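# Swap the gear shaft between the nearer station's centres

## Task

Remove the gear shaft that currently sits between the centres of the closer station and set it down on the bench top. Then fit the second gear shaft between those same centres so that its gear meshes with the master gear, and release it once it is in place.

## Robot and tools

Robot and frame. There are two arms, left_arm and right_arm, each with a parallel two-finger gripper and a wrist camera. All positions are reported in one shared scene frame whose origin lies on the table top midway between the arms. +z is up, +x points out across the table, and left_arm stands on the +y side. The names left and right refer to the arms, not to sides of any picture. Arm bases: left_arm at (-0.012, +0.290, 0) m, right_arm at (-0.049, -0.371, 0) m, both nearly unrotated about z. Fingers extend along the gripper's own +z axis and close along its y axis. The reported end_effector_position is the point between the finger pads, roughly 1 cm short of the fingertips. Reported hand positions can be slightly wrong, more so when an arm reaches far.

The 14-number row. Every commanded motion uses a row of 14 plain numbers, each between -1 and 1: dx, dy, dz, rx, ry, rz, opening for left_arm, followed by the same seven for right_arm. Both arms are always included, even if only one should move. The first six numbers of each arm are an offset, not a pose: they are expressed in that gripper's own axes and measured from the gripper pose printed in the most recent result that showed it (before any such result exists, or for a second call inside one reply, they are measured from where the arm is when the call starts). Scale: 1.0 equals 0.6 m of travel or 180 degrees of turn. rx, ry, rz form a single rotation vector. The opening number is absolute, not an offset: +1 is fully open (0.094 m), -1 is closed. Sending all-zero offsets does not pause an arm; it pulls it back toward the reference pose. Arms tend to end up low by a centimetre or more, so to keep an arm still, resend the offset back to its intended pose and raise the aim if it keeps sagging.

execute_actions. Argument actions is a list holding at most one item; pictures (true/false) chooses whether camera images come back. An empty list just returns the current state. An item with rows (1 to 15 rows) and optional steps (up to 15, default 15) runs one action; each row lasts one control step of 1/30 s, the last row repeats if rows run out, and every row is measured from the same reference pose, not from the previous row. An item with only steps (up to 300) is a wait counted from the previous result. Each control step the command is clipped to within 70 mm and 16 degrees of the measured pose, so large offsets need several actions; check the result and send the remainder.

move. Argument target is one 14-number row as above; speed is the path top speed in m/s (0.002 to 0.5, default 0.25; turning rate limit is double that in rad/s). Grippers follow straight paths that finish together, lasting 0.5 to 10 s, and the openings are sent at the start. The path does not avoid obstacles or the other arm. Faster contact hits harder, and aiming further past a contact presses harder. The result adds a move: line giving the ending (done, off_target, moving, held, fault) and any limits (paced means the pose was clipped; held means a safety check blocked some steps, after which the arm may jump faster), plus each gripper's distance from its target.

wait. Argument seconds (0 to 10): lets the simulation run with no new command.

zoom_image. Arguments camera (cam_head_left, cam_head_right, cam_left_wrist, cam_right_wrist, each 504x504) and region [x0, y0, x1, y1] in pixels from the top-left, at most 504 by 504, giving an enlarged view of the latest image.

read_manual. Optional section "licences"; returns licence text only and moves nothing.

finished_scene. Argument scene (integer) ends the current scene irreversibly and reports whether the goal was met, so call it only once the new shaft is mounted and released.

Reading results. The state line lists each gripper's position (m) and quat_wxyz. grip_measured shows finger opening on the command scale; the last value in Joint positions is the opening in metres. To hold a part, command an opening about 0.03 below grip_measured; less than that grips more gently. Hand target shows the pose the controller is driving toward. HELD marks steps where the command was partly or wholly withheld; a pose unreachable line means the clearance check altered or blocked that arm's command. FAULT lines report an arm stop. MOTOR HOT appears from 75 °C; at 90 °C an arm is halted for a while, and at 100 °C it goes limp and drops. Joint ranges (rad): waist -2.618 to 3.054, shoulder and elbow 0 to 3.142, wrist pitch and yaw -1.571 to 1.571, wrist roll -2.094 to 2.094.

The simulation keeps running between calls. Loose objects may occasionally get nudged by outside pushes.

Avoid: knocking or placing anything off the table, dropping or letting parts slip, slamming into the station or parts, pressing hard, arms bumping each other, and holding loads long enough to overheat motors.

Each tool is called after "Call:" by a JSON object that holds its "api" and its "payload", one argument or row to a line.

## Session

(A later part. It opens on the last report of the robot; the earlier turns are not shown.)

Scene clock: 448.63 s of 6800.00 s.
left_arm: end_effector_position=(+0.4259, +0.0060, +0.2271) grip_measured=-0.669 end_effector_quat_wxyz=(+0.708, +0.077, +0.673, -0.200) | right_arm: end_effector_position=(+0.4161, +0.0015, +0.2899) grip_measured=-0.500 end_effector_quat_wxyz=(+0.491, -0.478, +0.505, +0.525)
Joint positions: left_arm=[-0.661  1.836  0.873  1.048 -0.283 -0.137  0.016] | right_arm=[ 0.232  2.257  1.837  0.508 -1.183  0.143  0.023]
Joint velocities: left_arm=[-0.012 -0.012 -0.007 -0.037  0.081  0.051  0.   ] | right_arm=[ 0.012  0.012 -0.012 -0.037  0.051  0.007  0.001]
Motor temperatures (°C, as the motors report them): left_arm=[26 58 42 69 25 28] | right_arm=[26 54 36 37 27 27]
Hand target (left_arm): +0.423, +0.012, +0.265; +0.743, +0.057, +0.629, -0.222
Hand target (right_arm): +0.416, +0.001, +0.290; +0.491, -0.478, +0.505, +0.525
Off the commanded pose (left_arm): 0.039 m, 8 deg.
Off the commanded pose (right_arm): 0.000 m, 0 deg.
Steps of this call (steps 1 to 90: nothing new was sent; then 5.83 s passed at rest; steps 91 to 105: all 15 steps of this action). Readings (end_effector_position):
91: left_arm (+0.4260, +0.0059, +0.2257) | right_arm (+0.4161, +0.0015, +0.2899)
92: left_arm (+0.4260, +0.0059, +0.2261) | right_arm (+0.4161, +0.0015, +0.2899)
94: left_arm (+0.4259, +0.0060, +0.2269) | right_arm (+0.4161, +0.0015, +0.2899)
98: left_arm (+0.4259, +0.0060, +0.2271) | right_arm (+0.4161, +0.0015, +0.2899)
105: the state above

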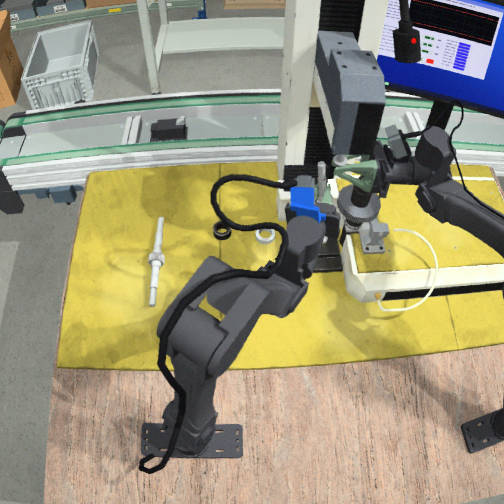

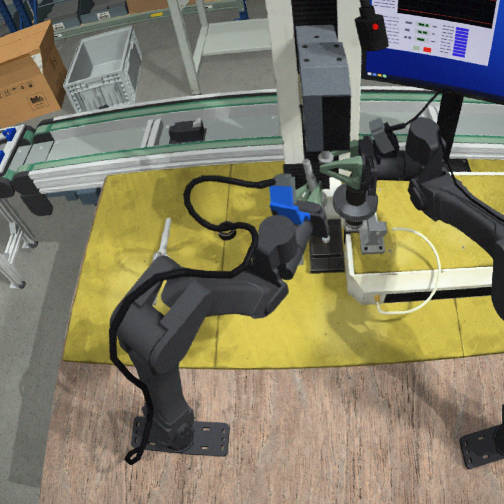

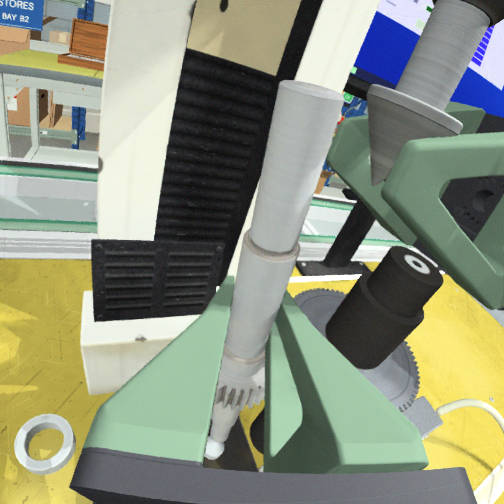

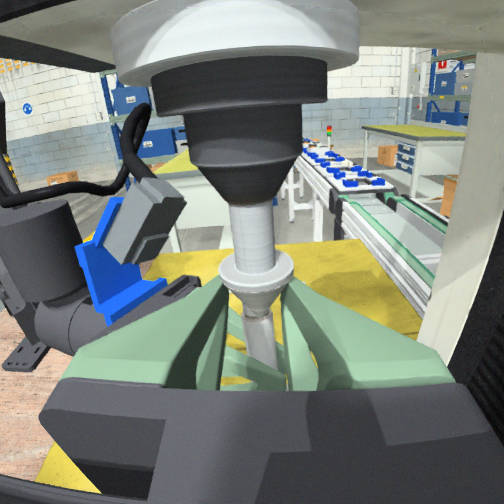

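Call:
{"api": "execute_actions", "payload": {
  "actions": [
    {"rows":[[-0.062,0.002,-0.002,0.004,-0.04,-0.01,-0.73,0,0,0,0,0,0,-0.5],[-0.06,0.004,-0.002,0.004,-0.037,-0.01,-0.73,0,0,0,0,0,0,-0.5],[-0.057,0.005,-0.002,0.004,-0.034,-0.01,-0.73,0,0,0,0,0,0,-0.5],[-0.054,0.005,-0.002,0.004,-0.031,-0.01,-0.73,0,0,0,0,0,0,-0.5],[-0.05,0.005,-0.002,0.004,-0.028,-0.01,-0.73,0,0,0,0,0,0,-0.5]]}
  ]
}}

Call:
{"api": "zoom_image", "payload": {
  "camera": "cam_left_wrist",
  "region": [170, 370, 300, 500]
}}

Scene clock: 456.50 s of 6800.00 s.
left_arm: end_effector_position=(+0.4276, +0.0104, +0.2210) grip_measured=-0.668 end_effector_quat_wxyz=(+0.703, +0.078, +0.680, -0.196) | right_arm: end_effector_position=(+0.4161, +0.0015, +0.2899) grip_measured=-0.500 end_effector_quat_wxyz=(+0.491, -0.478, +0.505, +0.525)
Joint positions: left_arm=[-0.649  1.836  0.864  1.039 -0.275 -0.14   0.016] | right_arm=[ 0.232  2.257  1.837  0.508 -1.183  0.143  0.023]
Joint velocities: left_arm=[ 0.017 -0.007 -0.017 -0.037 -0.11   0.007  0.   ] | right_arm=[ 0.002 -0.012 -0.022  0.037  0.007 -0.007  0.   ]
Motor temperatures (°C, as the motors report them): left_arm=[26 59 40 69 25 28] | right_arm=[26 54 36 37 27 27]
Hand target (left_arm): +0.425, +0.015, +0.256; +0.732, +0.063, +0.642, -0.218
Hand target (right_arm): +0.416, +0.001, +0.290; +0.491, -0.478, +0.505, +0.525
Off the commanded pose (left_arm): 0.035 m, 6 deg.
Off the commanded pose (right_arm): 0.000 m, 0 deg.
Steps of this call (steps 1 to 90: nothing new was sent; then 4.37 s passed at rest; steps 91 to 105: all 15 steps of this action). Readings (end_effector_position):
91: left_arm (+0.4260, +0.0061, +0.2271) | right_arm (+0.4161, +0.0015, +0.2899)
92: left_arm (+0.4262, +0.0063, +0.2271) | right_arm (+0.4161, +0.0015, +0.2899)
94: left_arm (+0.4271, +0.0074, +0.2269) | right_arm (+0.4161, +0.0015, +0.2899)
98: left_arm (+0.4283, +0.0098, +0.2244) | right_arm (+0.4161, +0.0015, +0.2899)
105: the state above

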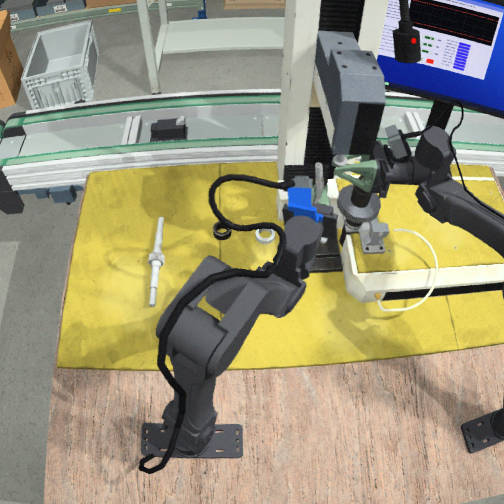

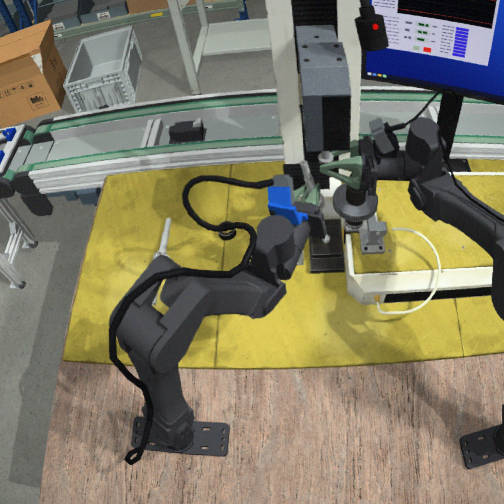

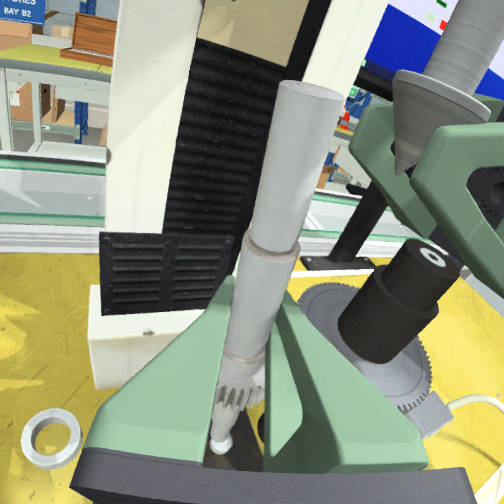

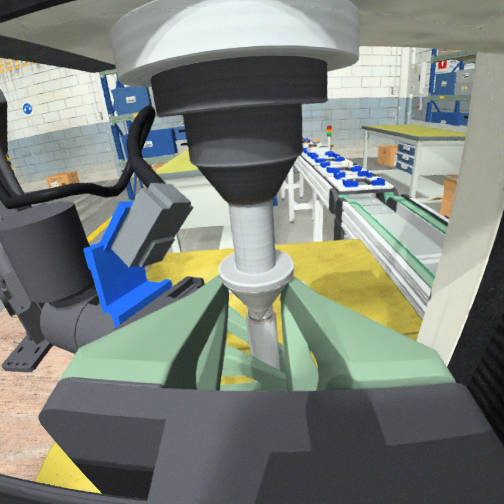

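Region (170, 370, 300, 500) of cam_left_wrist's 504x504 image, scaled by 3.877, with more detail than that image has.

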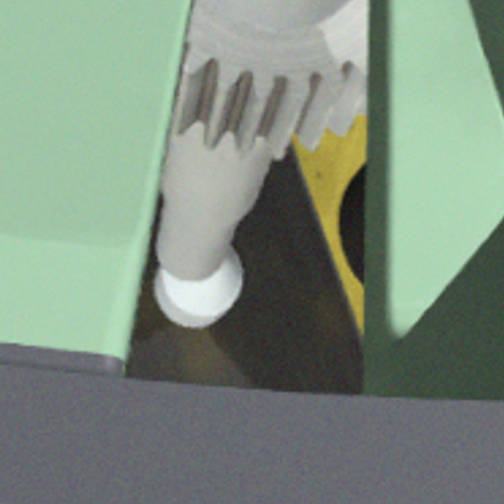

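Call:
{"api": "execute_actions", "payload": {
  "actions": []
}}

Call:
{"api": "execute_actions", "payload": {
  "actions": [
    {"rows":[[-0.03,-0.012,0,0,-0.035,0,-0.73,0,0,0,0,0,0,-0.5]],"steps":15}
  ]
}}

Call:
{"api": "zoom_image", "payload": {
  "camera": "cam_left_wrist",
  "region": [130,300,340,504]
}}

Scene clock: 483.53 s of 6800.00 s.
left_arm: end_effector_position=(+0.4276, +0.0104, +0.2210) grip_measured=-0.669 end_effector_quat_wxyz=(+0.703, +0.078, +0.680, -0.196) | right_arm: end_effector_position=(+0.4161, +0.0015, +0.2899) grip_measured=-0.500 end_effector_quat_wxyz=(+0.491, -0.478, +0.505, +0.525)
Joint positions: left_arm=[-0.649  1.836  0.864  1.039 -0.275 -0.14   0.016] | right_arm=[ 0.232  2.257  1.837  0.508 -1.183  0.143  0.023]
Joint velocities: left_arm=[-0.022 -0.007 -0.012  0.022  0.037 -0.037  0.001] | right_arm=[ 0.007 -0.012 -0.007 -0.007 -0.066 -0.007 -0.   ]
Motor temperatures (°C, as the motors report them): left_arm=[26 62 39 68 25 28] | right_arm=[26 56 36 37 27 27]
Hand target (left_arm): +0.425, +0.015, +0.256; +0.732, +0.063, +0.642, -0.218
Hand target (right_arm): +0.416, +0.001, +0.290; +0.491, -0.478, +0.505, +0.525
Off the commanded pose (left_arm): 0.035 m, 6 deg.
Off the commanded pose (right_arm): 0.000 m, 0 deg.
Steps of this call (steps 1 to 90: nothing new was sent; then 24.03 s passed at rest). Readings (end_effector_position):
1: left_arm (+0.4276, +0.0104, +0.2210) | right_arm (+0.4161, +0.0015, +0.2899)
2: left_arm (+0.4276, +0.0104, +0.2210) | right_arm (+0.4161, +0.0015, +0.2899)
4: left_arm (+0.4276, +0.0104, +0.2210) | right_arm (+0.4161, +0.0015, +0.2899)
8: left_arm (+0.4276, +0.0104, +0.2210) | right_arm (+0.4161, +0.0015, +0.2899)
90: the state above

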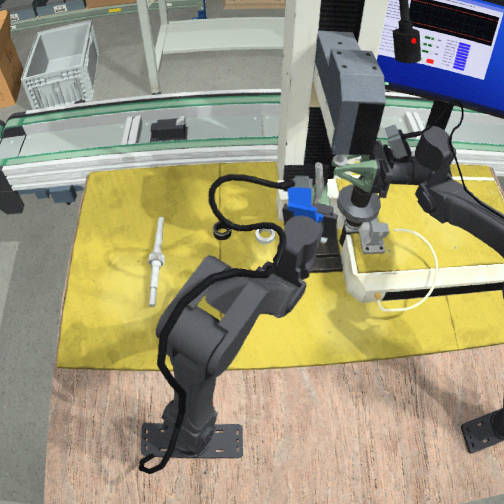

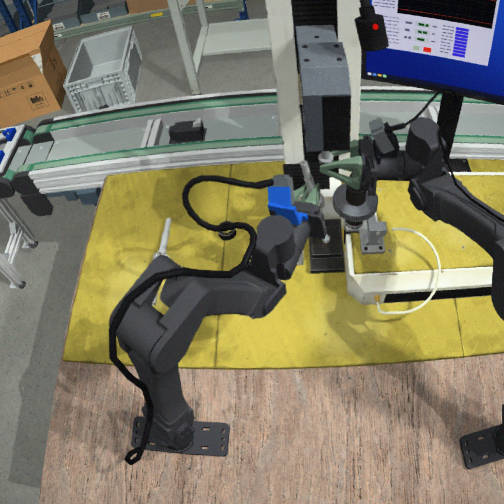

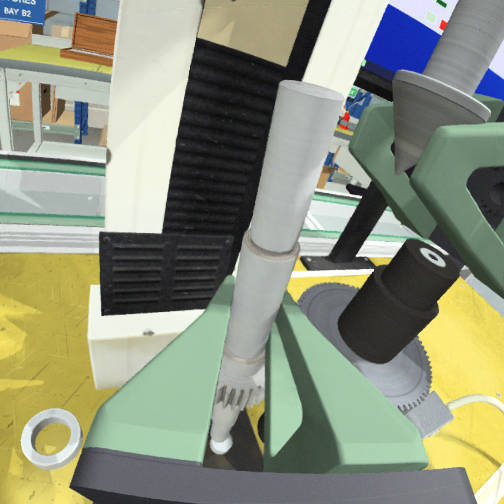

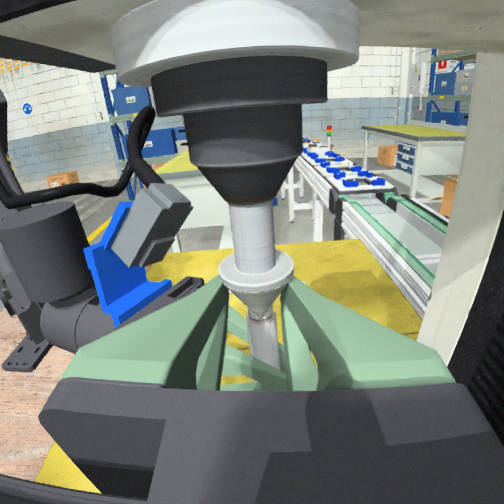

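Scene clock: 484.03 s of 6800.00 s.
left_arm: end_effector_position=(+0.4306, +0.0111, +0.2111) grip_measured=-0.668 end_effector_quat_wxyz=(+0.710, +0.077, +0.677, -0.175) | right_arm: end_effector_position=(+0.4161, +0.0015, +0.2899) grip_measured=-0.500 end_effector_quat_wxyz=(+0.491, -0.478, +0.505, +0.525)
Joint positions: left_arm=[-0.658  1.88   0.864  1.09  -0.315 -0.105  0.016] | right_arm=[ 0.232  2.257  1.837  0.508 -1.183  0.143  0.023]
Joint velocities: left_arm=[ 0.002  0.002  0.017 -0.022 -0.007 -0.066 -0.   ] | right_arm=[ 0.012  0.002  0.007 -0.066 -0.007  0.022  0.001]
Motor temperatures (°C, as the motors report them): left_arm=[26 62 39 68 25 28] | right_arm=[26 56 36 37 27 27]
Hand target (left_arm): +0.424, +0.008, +0.239; +0.737, +0.067, +0.641, -0.201
Hand target (right_arm): +0.416, +0.001, +0.290; +0.491, -0.478, +0.505, +0.525
Off the commanded pose (left_arm): 0.030 m, 6 deg.
Off the commanded pose (right_arm): 0.000 m, 0 deg.
Steps of this call (steps 1 to 15: all 15 steps of this action). Readings (end_effector_position):
1: left_arm (+0.4278, +0.0103, +0.2201) | right_arm (+0.4161, +0.0015, +0.2899)
2: left_arm (+0.4281, +0.0102, +0.2199) | right_arm (+0.4161, +0.0015, +0.2899)
4: left_arm (+0.4281, +0.0095, +0.2199) | right_arm (+0.4161, +0.0015, +0.2899)
8: left_arm (+0.4299, +0.0103, +0.2132) | right_arm (+0.4161, +0.0015, +0.2899)
15: the state above

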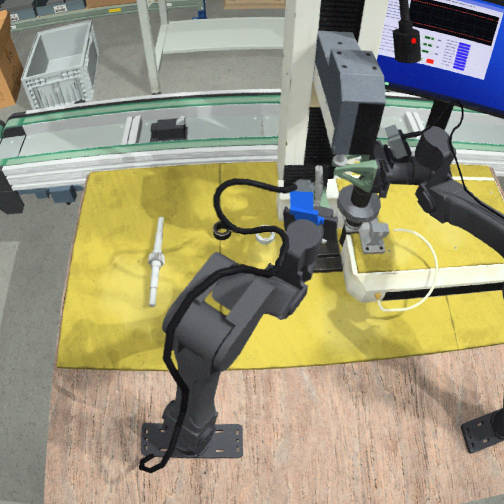

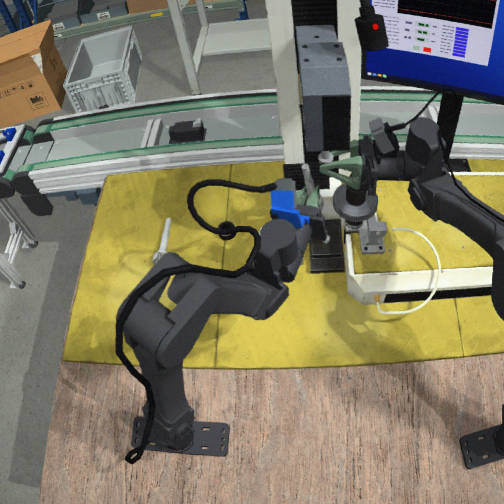

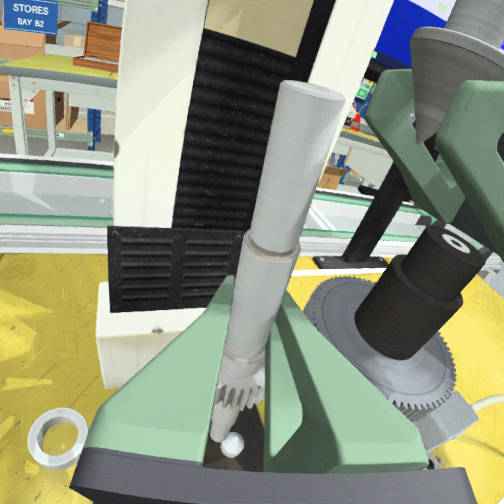

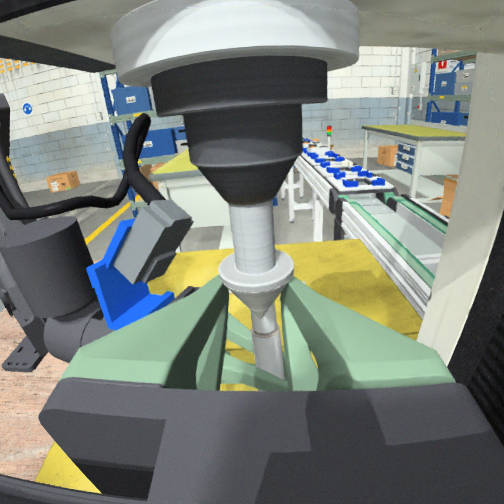

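Region (130, 300, 340, 504) of cam_left_wrist's 504x504 image, scaled by 2.400, with more detail than that image has; it fills the top 490 rows of this view, and the rest is white.

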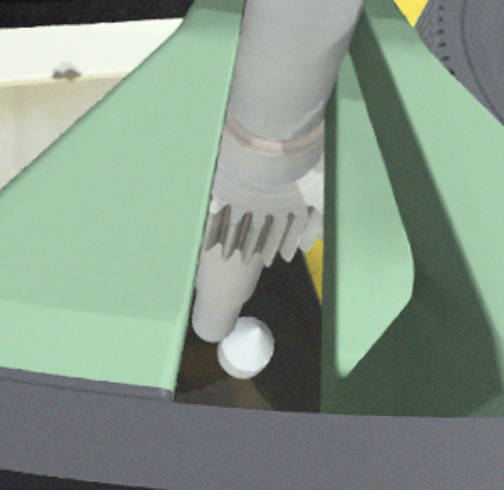

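Call:
{"api": "execute_actions", "payload": {
  "actions": [
    {"rows":[[-0.105,-0.013,0,0,-0.055,-0.012,-0.73,0,0,0,0,0,0,-0.5]],"steps":15}
  ],
  "pictures": false
}}

Call:
{"api": "execute_actions", "payload": {
  "actions": [
    {"rows":[[-0.075,-0.035,-0.004,0,-0.05,-0.012,-0.73,0,0,0,0,0,0,-0.5]],"steps":15}
  ]
}}

Call:
{"api": "zoom_image", "payload": {
  "camera": "cam_left_wrist",
  "region": [130,300,340,504]
}}

Scene clock: 491.10 s of 6800.00 s.
left_arm: end_effector_position=(+0.4302, +0.0134, +0.2154) grip_measured=-0.668 end_effector_quat_wxyz=(+0.715, +0.074, +0.675, -0.167) | right_arm: end_effector_position=(+0.4161, +0.0015, +0.2899) grip_measured=-0.500 end_effector_quat_wxyz=(+0.491, -0.478, +0.505, +0.525)
Joint positions: left_arm=[-0.661  1.871  0.864  1.09  -0.334 -0.092  0.016] | right_arm=[ 0.232  2.257  1.837  0.508 -1.183  0.143  0.023]
Joint velocities: left_arm=[-0.002 -0.007 -0.002  0.007  0.007 -0.066 -0.   ] | right_arm=[-0.002 -0.017  0.002 -0.007 -0.037 -0.007  0.001]
Motor temperatures (°C, as the motors report them): left_arm=[26 61 39 69 25 28] | right_arm=[26 56 36 37 27 27]
Hand target (left_arm): +0.424, +0.014, +0.273; +0.761, +0.049, +0.616, -0.196
Hand target (right_arm): +0.416, +0.001, +0.290; +0.491, -0.478, +0.505, +0.525
Off the commanded pose (left_arm): 0.059 m, 10 deg.
Off the commanded pose (right_arm): 0.000 m, 0 deg.
Steps of this call (steps 1 to 90: nothing new was sent; then 3.57 s passed at rest; steps 91 to 105: all 15 steps of this action). Readings (end_effector_position):
91: left_arm (+0.4306, +0.0114, +0.2115) | right_arm (+0.4161, +0.0015, +0.2899)
92: left_arm (+0.4305, +0.0119, +0.2120) | right_arm (+0.4161, +0.0015, +0.2899)
94: left_arm (+0.4303, +0.0124, +0.2133) | right_arm (+0.4161, +0.0015, +0.2899)
98: left_arm (+0.4300, +0.0129, +0.2154) | right_arm (+0.4161, +0.0015, +0.2899)
105: the state above

Scene clock: 491.60 s of 6800.00 s.
left_arm: end_effector_position=(+0.4214, +0.0055, +0.2197) grip_measured=-0.668 end_effector_quat_wxyz=(+0.723, +0.071, +0.669, -0.155) | right_arm: end_effector_position=(+0.4161, +0.0015, +0.2899) grip_measured=-0.500 end_effector_quat_wxyz=(+0.491, -0.478, +0.505, +0.525)
Joint positions: left_arm=[-0.704  1.871  0.864  1.11  -0.398 -0.065  0.016] | right_arm=[ 0.232  2.257  1.837  0.508 -1.183  0.143  0.023]
Joint velocities: left_arm=[ 0.007  0.002 -0.007 -0.007 -0.022  0.051  0.   ] | right_arm=[-0.007 -0.007 -0.002  0.051  0.051  0.022  0.   ]
Motor temperatures (°C, as the motors report them): left_arm=[26 61 39 69 25 28] | right_arm=[26 56 36 37 27 27]
Hand target (left_arm): +0.417, +0.002, +0.261; +0.760, +0.048, +0.620, -0.187
Hand target (right_arm): +0.416, +0.001, +0.290; +0.491, -0.478, +0.505, +0.525
Off the commanded pose (left_arm): 0.043 m, 9 deg.
Off the commanded pose (right_arm): 0.000 m, 0 deg.
Steps of this call (steps 1 to 15: all 15 steps of this action). Readings (end_effector_position):
1: left_arm (+0.4295, +0.0130, +0.2154) | right_arm (+0.4161, +0.0015, +0.2899)
2: left_arm (+0.4283, +0.0124, +0.2156) | right_arm (+0.4161, +0.0015, +0.2899)
4: left_arm (+0.4238, +0.0068, +0.2164) | right_arm (+0.4161, +0.0015, +0.2899)
8: left_arm (+0.4215, +0.0055, +0.2194) | right_arm (+0.4161, +0.0015, +0.2899)
15: the state above

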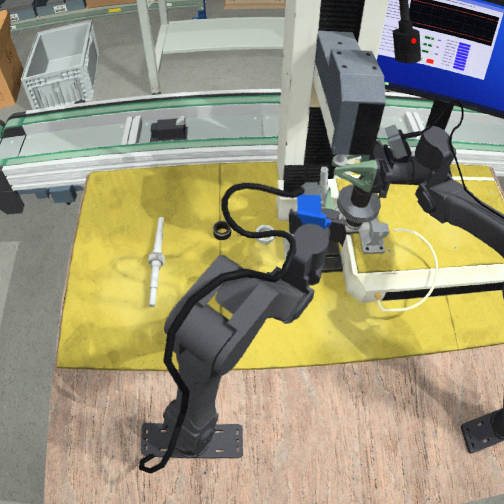

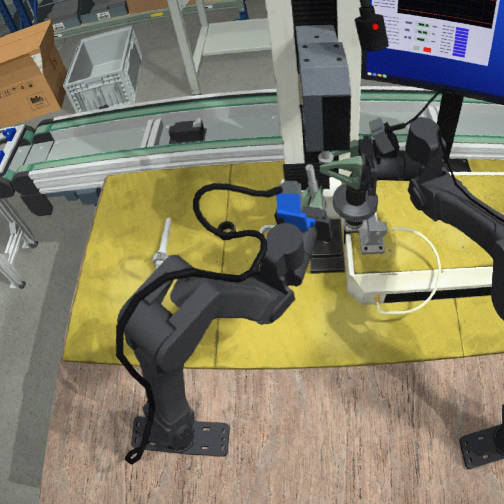

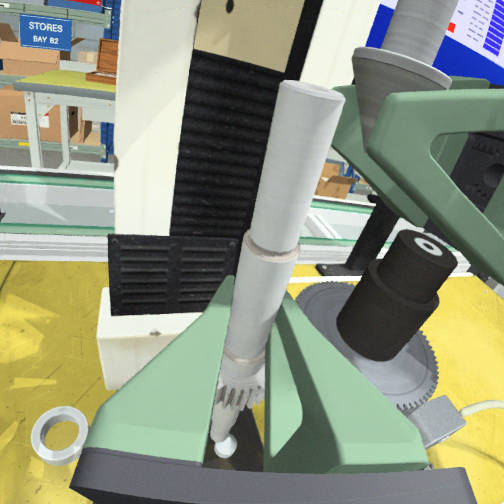

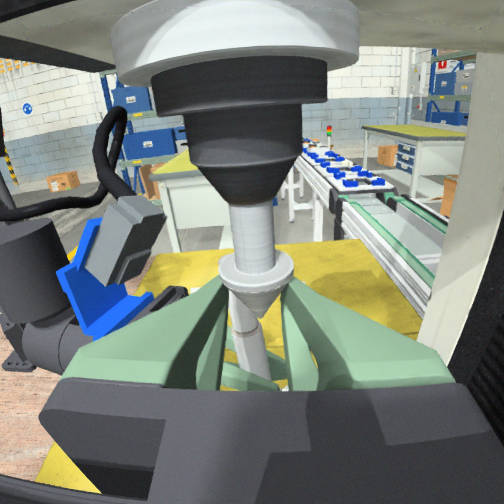

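Region (130, 300, 340, 504) of cam_left_wrist's 504x504 image, scaled by 2.400, with more detail than that image has; it fills the top 490 rows of this view, and the rest is white.

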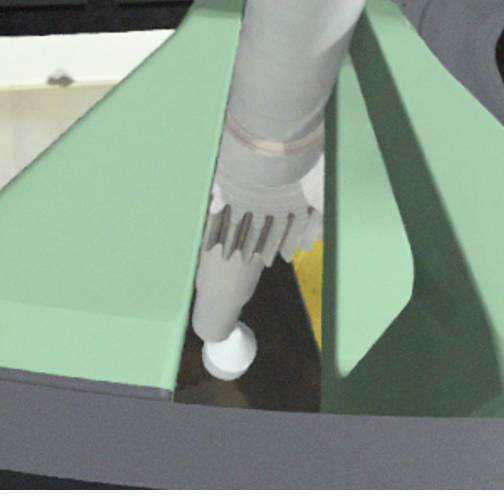

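Call:
{"api": "execute_actions", "payload": {
  "actions": [
    {"rows":[[-0.085,-0.013,0,0,-0.045,-0.012,-0.73,0,0,0,0,0,0,-0.5],[-0.085,-0.013,0,0,-0.045,-0.012,-0.73,0,0,0,0,0,0,-0.5],[-0.085,-0.013,0,0,-0.045,-0.012,-0.73,0,0,0,0,0,0,-0.5],[-0.085,-0.013,0,0,-0.045,-0.012,-0.73,0,0,0,0,0,0,-0.5],[-0.085,-0.013,0,0,-0.045,-0.028,-0.73,0,0,0,0,0,0,-0.5]],"steps":15}
  ]
}}

Call:
{"api": "zoom_image", "payload": {
  "camera": "cam_left_wrist",
  "region": [130,300,340,504]
}}

Call:
{"api": "zoom_image", "payload": {
  "camera": "cam_head_right",
  "region": [280,150,400,270]
}}

Scene clock: 505.43 s of 6800.00 s.
left_arm: end_effector_position=(+0.4211, +0.0076, +0.2195) grip_measured=-0.668 end_effector_quat_wxyz=(+0.724, +0.059, +0.671, -0.152) | right_arm: end_effector_position=(+0.4161, +0.0015, +0.2899) grip_measured=-0.500 end_effector_quat_wxyz=(+0.491, -0.478, +0.505, +0.525)
Joint positions: left_arm=[-0.711  1.871  0.864  1.11  -0.426 -0.076  0.016] | right_arm=[ 0.232  2.257  1.837  0.508 -1.183  0.143  0.023]
Joint velocities: left_arm=[-0.007  0.007 -0.022 -0.066 -0.037 -0.022 -0.001] | right_arm=[-0.017  0.012 -0.012  0.051 -0.007 -0.051  0.001]
Motor temperatures (°C, as the motors report them): left_arm=[26 60 41 72 25 28] | right_arm=[26 57 36 37 27 27]
Hand target (left_arm): +0.415, +0.006, +0.270; +0.760, +0.031, +0.620, -0.192
Hand target (right_arm): +0.416, +0.001, +0.290; +0.491, -0.478, +0.505, +0.525
Off the commanded pose (left_arm): 0.052 m, 9 deg.
Off the commanded pose (right_arm): 0.000 m, 0 deg.
Steps of this call (steps 1 to 90: nothing new was sent; then 10.33 s passed at rest; steps 91 to 105: all 15 steps of this action). Readings (end_effector_position):
91: left_arm (+0.4213, +0.0056, +0.2197) | right_arm (+0.4161, +0.0015, +0.2899)
92: left_arm (+0.4212, +0.0059, +0.2196) | right_arm (+0.4161, +0.0015, +0.2899)
94: left_arm (+0.4206, +0.0053, +0.2196) | right_arm (+0.4161, +0.0015, +0.2899)
98: left_arm (+0.4207, +0.0063, +0.2195) | right_arm (+0.4161, +0.0015, +0.2899)
105: the state above

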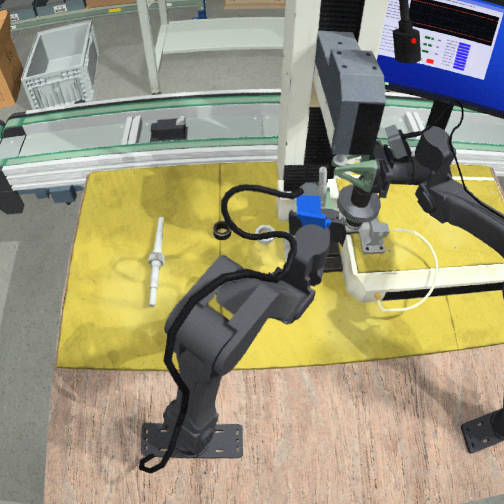

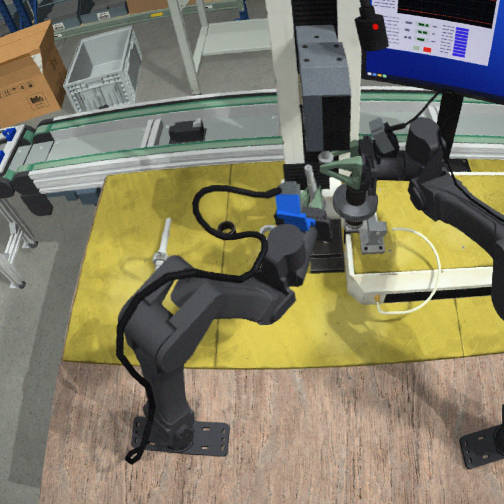

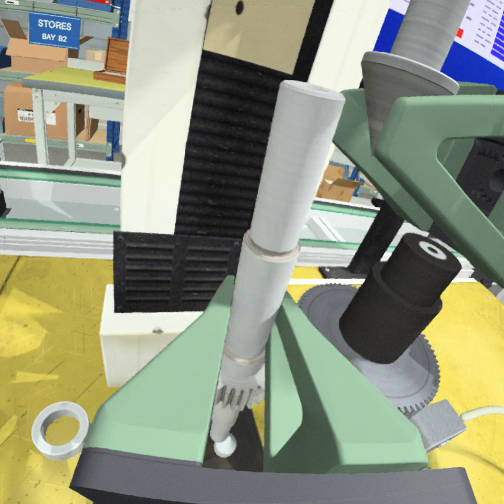

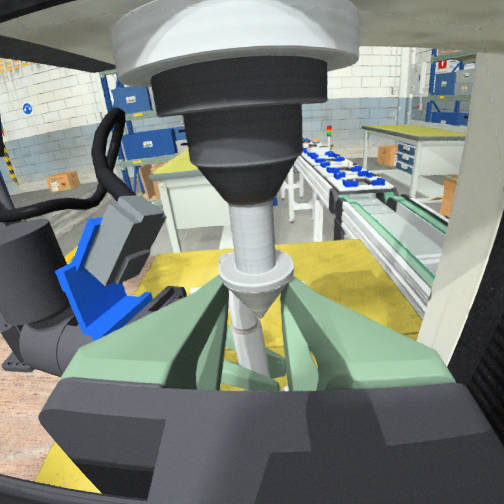

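Region (130, 300, 340, 504) of cam_left_wrist's 504x504 image, scaled by 2.400, with more detail than that image has; it fills the top 490 rows of this view, and the rest is white.

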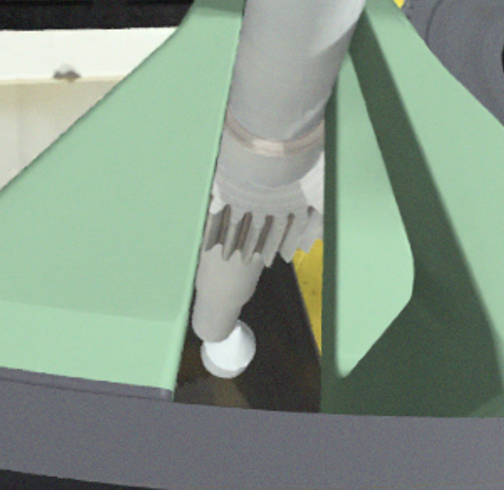

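Region (280, 150, 400, 270) of cam_head_right's 504x504 image, scaled by 4.200, with more detail than that image has.

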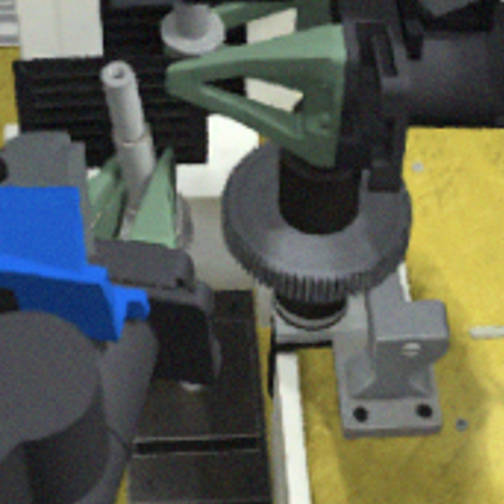

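Blocked by the cone; lift more.

Call:
{"api": "execute_actions", "payload": {
  "actions": [
    {"rows":[[-0.115,-0.008,0,0,-0.055,-0.005,-0.73,0,0,0,0,0,0,-0.5]],"steps":15}
  ],
  "pictures": false
}}

Call:
{"api": "execute_actions", "payload": {
  "actions": [
    {"rows":[[-0.105,-0.013,0,0,-0.05,-0.012,-0.73,0,0,0,0,0,0,-0.5]],"steps":15}
  ]
}}

Call:
{"api": "zoom_image", "payload": {
  "camera": "cam_left_wrist",
  "region": [130,300,340,504]
}}

Scene clock: 511.43 s of 6800.00 s.
left_arm: end_effector_position=(+0.4191, +0.0109, +0.2331) grip_measured=-0.668 end_effector_quat_wxyz=(+0.734, +0.070, +0.662, -0.135) | right_arm: end_effector_position=(+0.4161, +0.0015, +0.2899) grip_measured=-0.500 end_effector_quat_wxyz=(+0.491, -0.478, +0.505, +0.525)
Joint positions: left_arm=[-0.711  1.84   0.864  1.103 -0.434 -0.023  0.016] | right_arm=[ 0.232  2.257  1.837  0.508 -1.183  0.143  0.023]
Joint velocities: left_arm=[ 0.002 -0.007 -0.002 -0.037  0.081  0.022 -0.001] | right_arm=[-0.012 -0.007  0.007 -0.022 -0.007  0.007  0.001]
Motor temperatures (°C, as the motors report them): left_arm=[26 62 41 72 25 28] | right_arm=[26 57 36 37 27 27]
Hand target (left_arm): +0.414, +0.014, +0.287; +0.776, +0.041, +0.607, -0.163
Hand target (right_arm): +0.416, +0.001, +0.290; +0.491, -0.478, +0.505, +0.525
Off the commanded pose (left_arm): 0.055 m, 9 deg.
Off the commanded pose (right_arm): 0.000 m, 0 deg.
Steps of this call (steps 1 to 90: nothing new was sent; then 2.50 s passed at rest; steps 91 to 105: all 15 steps of this action). Readings (end_effector_position):
91: left_arm (+0.4211, +0.0082, +0.2204) | right_arm (+0.4161, +0.0015, +0.2899)
92: left_arm (+0.4209, +0.0086, +0.2212) | right_arm (+0.4161, +0.0015, +0.2899)
94: left_arm (+0.4203, +0.0096, +0.2259) | right_arm (+0.4161, +0.0015, +0.2899)
98: left_arm (+0.4192, +0.0109, +0.2328) | right_arm (+0.4161, +0.0015, +0.2899)
105: the state above

Scene clock: 511.93 s of 6800.00 s.
left_arm: end_effector_position=(+0.4154, +0.0096, +0.2398) grip_measured=-0.668 end_effector_quat_wxyz=(+0.739, +0.076, +0.657, -0.125) | right_arm: end_effector_position=(+0.4161, +0.0015, +0.2899) grip_measured=-0.500 end_effector_quat_wxyz=(+0.491, -0.478, +0.505, +0.525)
Joint positions: left_arm=[-0.722  1.824  0.864  1.098 -0.447  0.007  0.016] | right_arm=[ 0.232  2.257  1.837  0.508 -1.183  0.143  0.023]
Joint velocities: left_arm=[-0.007  0.022 -0.012  0.007  0.051 -0.022 -0.001] | right_arm=[-0.002 -0.007 -0.017 -0.051 -0.095 -0.066 -0.   ]
Motor temperatures (°C, as the motors report them): left_arm=[26 62 41 72 25 28] | right_arm=[26 57 36 37 27 27]
Hand target (left_arm): +0.409, +0.011, +0.294; +0.780, +0.046, +0.604, -0.155
Hand target (right_arm): +0.416, +0.001, +0.290; +0.491, -0.478, +0.505, +0.525
Off the commanded pose (left_arm): 0.057 m, 9 deg.
Off the commanded pose (right_arm): 0.000 m, 0 deg.
Steps of this call (steps 1 to 15: all 15 steps of this action). Readings (end_effector_position):
1: left_arm (+0.4188, +0.0109, +0.2333) | right_arm (+0.4161, +0.0015, +0.2899)
2: left_arm (+0.4185, +0.0110, +0.2336) | right_arm (+0.4161, +0.0015, +0.2899)
4: left_arm (+0.4172, +0.0103, +0.2357) | right_arm (+0.4161, +0.0015, +0.2899)
8: left_arm (+0.4153, +0.0092, +0.2396) | right_arm (+0.4161, +0.0015, +0.2899)
15: the state above

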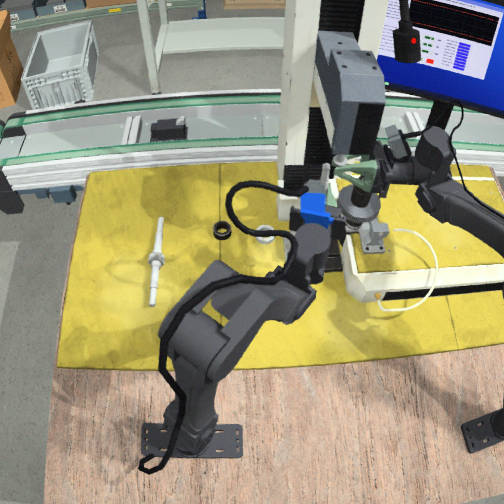

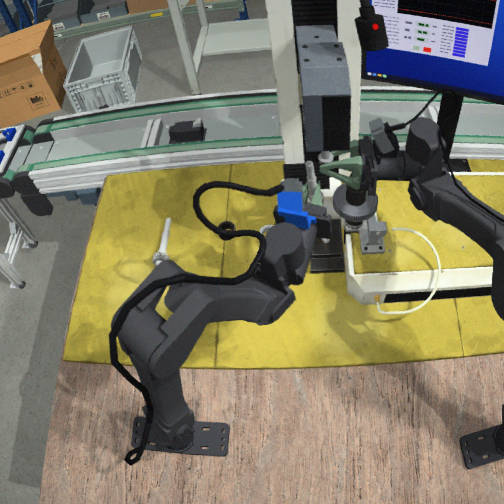

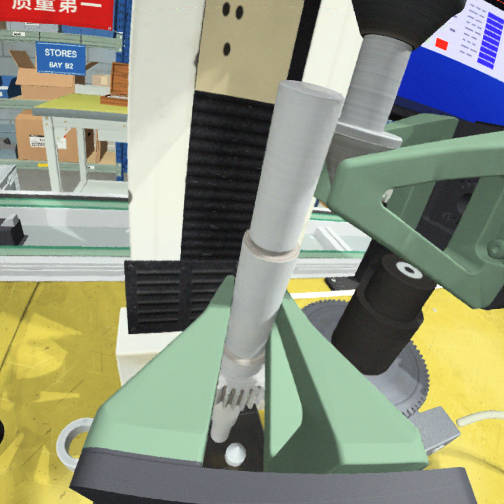

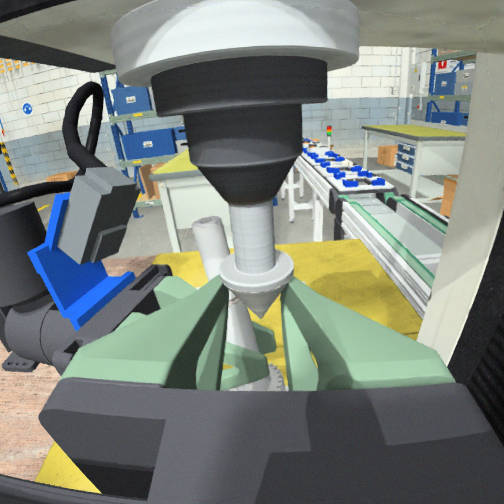

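Region (130, 300, 340, 504) of cam_left_wrist's 504x504 image, scaled by 2.400, with more detail than that image has; it fills the top 490 rows of this view, and the rest is white.

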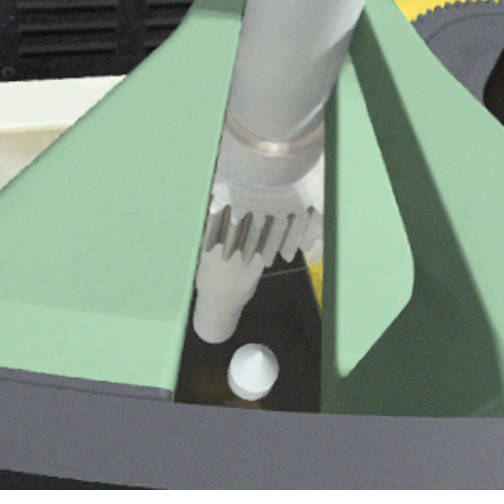

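Call:
{"api": "execute_actions", "payload": {
  "actions": [
    {"rows":[[-0.092,-0.008,0,0,-0.043,-0.05,-0.73,0,0,0,0,0,0,-0.5]],"steps":15}
  ]
}}

Call:
{"api": "zoom_image", "payload": {
  "camera": "cam_left_wrist",
  "region": [130,300,340,504]
}}

Scene clock: 520.57 s of 6800.00 s.
left_arm: end_effector_position=(+0.4133, +0.0094, +0.2422) grip_measured=-0.668 end_effector_quat_wxyz=(+0.733, +0.046, +0.661, -0.154) | right_arm: end_effector_position=(+0.4161, +0.0015, +0.2899) grip_measured=-0.500 end_effector_quat_wxyz=(+0.491, -0.478, +0.505, +0.525)
Joint positions: left_arm=[-0.729  1.813  0.864  1.086 -0.461 -0.075  0.016] | right_arm=[ 0.232  2.257  1.837  0.508 -1.183  0.143  0.023]
Joint velocities: left_arm=[-0.017 -0.007 -0.012 -0.095 -0.066  0.051  0.001] | right_arm=[ 0.007  0.002  0.007 -0.037  0.022  0.037  0.   ]
Motor temperatures (°C, as the motors report them): left_arm=[26 64 42 71 25 28] | right_arm=[26 57 36 37 27 27]
Hand target (left_arm): +0.407, +0.011, +0.293; +0.769, +0.016, +0.611, -0.189
Hand target (right_arm): +0.416, +0.001, +0.290; +0.491, -0.478, +0.505, +0.525
Off the commanded pose (left_arm): 0.053 m, 9 deg.
Off the commanded pose (right_arm): 0.000 m, 0 deg.
Steps of this call (steps 1 to 90: nothing new was sent; then 5.13 s passed at rest; steps 91 to 105: all 15 steps of this action). Readings (end_effector_position):
91: left_arm (+0.4153, +0.0098, +0.2399) | right_arm (+0.4161, +0.0015, +0.2899)
92: left_arm (+0.4151, +0.0099, +0.2399) | right_arm (+0.4161, +0.0015, +0.2899)
94: left_arm (+0.4145, +0.0097, +0.2407) | right_arm (+0.4161, +0.0015, +0.2899)
98: left_arm (+0.4132, +0.0090, +0.2424) | right_arm (+0.4161, +0.0015, +0.2899)
105: the state above

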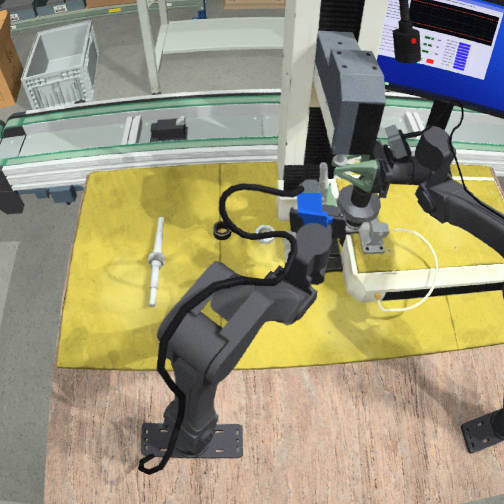

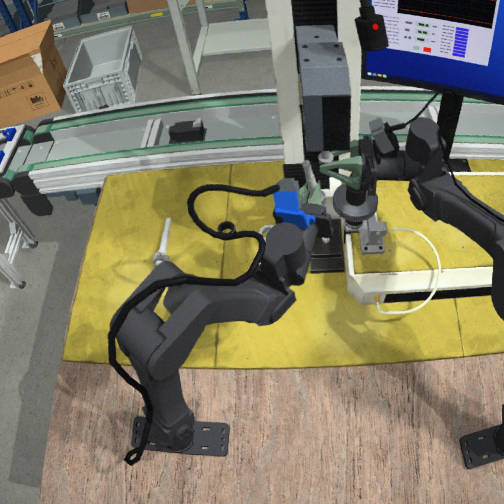

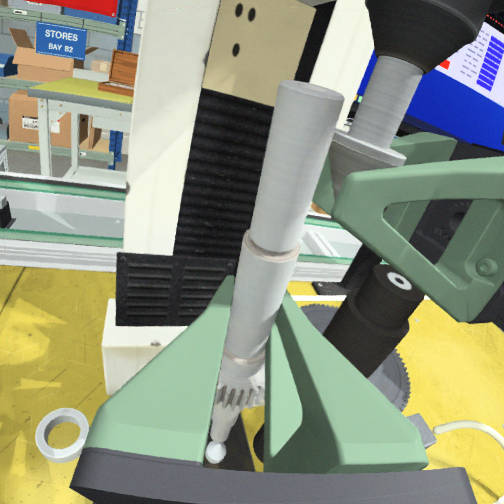

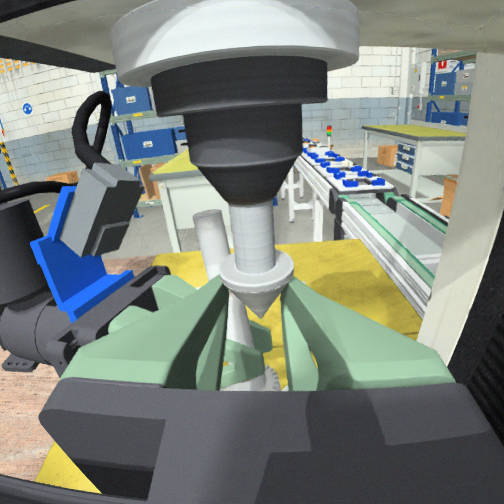

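Region (130, 300, 340, 504) of cam_left_wrist's 504x504 image, scaled by 2.400, with more detail than that image has; it fills the top 490 rows of this view, and the rest is white.

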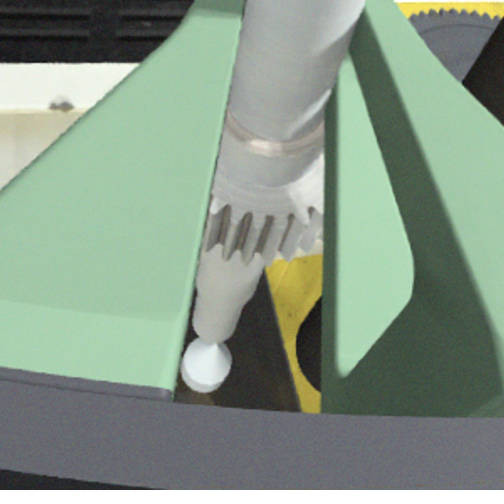

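Call:
{"api": "execute_actions", "payload": {
  "actions": [
    {"rows":[[-0.078,-0.011,0,0.0045,-0.042,-0.024,-0.73,0,0,0,0,0,0,-0.5],[-0.07,-0.011,0,0.0045,-0.042,-0.024,-0.73,0,0,0,0,0,0,-0.5],[-0.06,-0.011,0,0.0045,-0.042,-0.024,-0.73,0,0,0,0,0,0,-0.5],[-0.05,-0.011,0,0.0045,-0.042,-0.024,-0.73,0,0,0,0,0,0,-0.5]],"steps":15}
  ]
}}

Call:
{"api": "zoom_image", "payload": {
  "camera": "cam_left_wrist",
  "region": [130,300,340,504]
}}

Scene clock: 529.93 s of 6800.00 s.
left_arm: end_effector_position=(+0.4155, +0.0078, +0.2340) grip_measured=-0.668 end_effector_quat_wxyz=(+0.733, +0.043, +0.661, -0.156) | right_arm: end_effector_position=(+0.4161, +0.0015, +0.2899) grip_measured=-0.500 end_effector_quat_wxyz=(+0.491, -0.478, +0.505, +0.525)
Joint positions: left_arm=[-0.729  1.846  0.864  1.121 -0.463 -0.083  0.016] | right_arm=[ 0.232  2.257  1.837  0.508 -1.183  0.143  0.023]
Joint velocities: left_arm=[ 0.002 -0.002  0.012  0.081 -0.007 -0.11  -0.   ] | right_arm=[-0.002  0.002 -0.002 -0.007 -0.022 -0.022 -0.   ]
Motor temperatures (°C, as the motors report them): left_arm=[26 65 42 71 25 28] | right_arm=[26 57 36 37 27 27]
Hand target (left_arm): +0.408, +0.009, +0.271; +0.766, +0.017, +0.614, -0.190
Hand target (right_arm): +0.416, +0.001, +0.290; +0.491, -0.478, +0.505, +0.525
Off the commanded pose (left_arm): 0.039 m, 8 deg.
Off the commanded pose (right_arm): 0.000 m, 0 deg.
Steps of this call (steps 1 to 90: nothing new was sent; then 5.87 s passed at rest; steps 91 to 105: all 15 steps of this action). Readings (end_effector_position):
91: left_arm (+0.4134, +0.0097, +0.2421) | right_arm (+0.4161, +0.0015, +0.2899)
92: left_arm (+0.4134, +0.0097, +0.2421) | right_arm (+0.4161, +0.0015, +0.2899)
94: left_arm (+0.4136, +0.0095, +0.2419) | right_arm (+0.4161, +0.0015, +0.2899)
98: left_arm (+0.4148, +0.0084, +0.2372) | right_arm (+0.4161, +0.0015, +0.2899)
105: the state above

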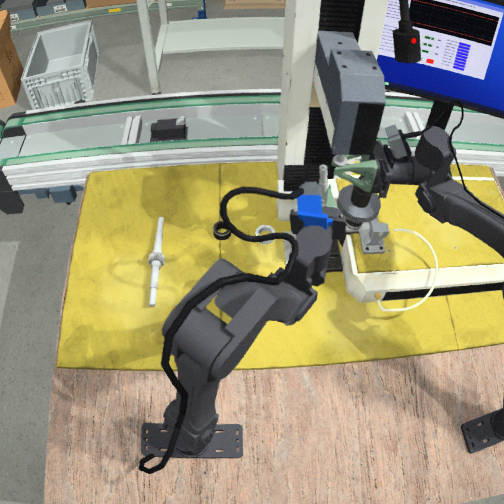

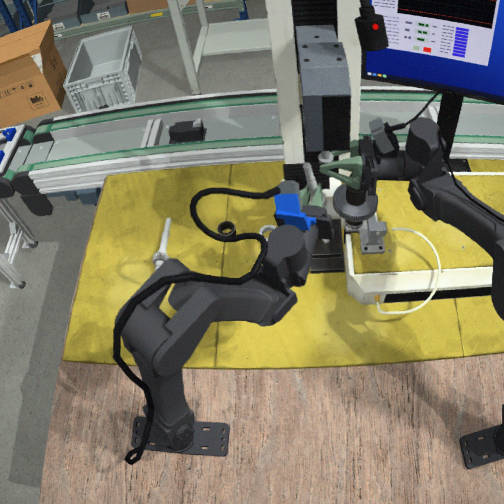

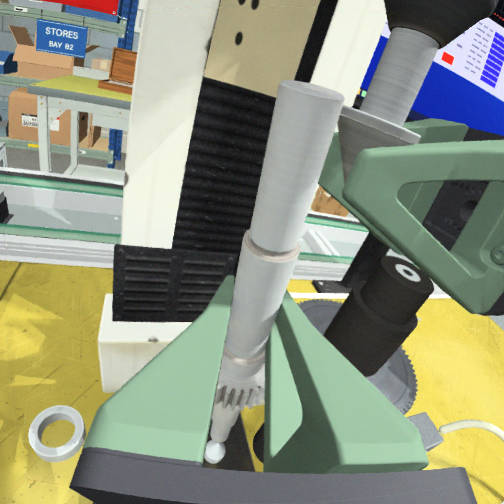

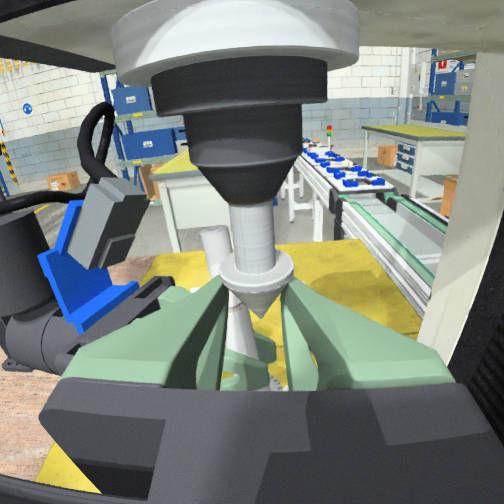

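Region (130, 300, 340, 504) of cam_left_wrist's 504x504 image, scaled by 2.400, with more detail than that image has; it fills the top 490 rows of this view, and the rest is white.

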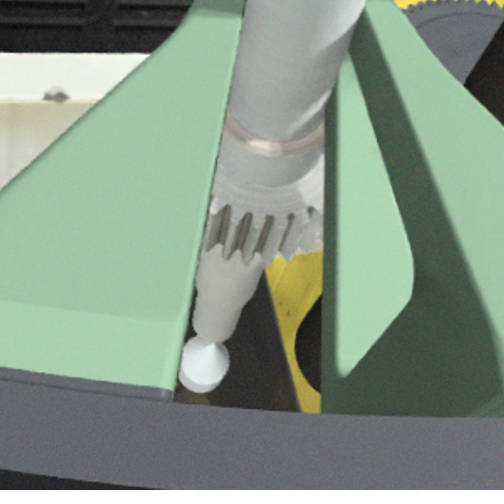

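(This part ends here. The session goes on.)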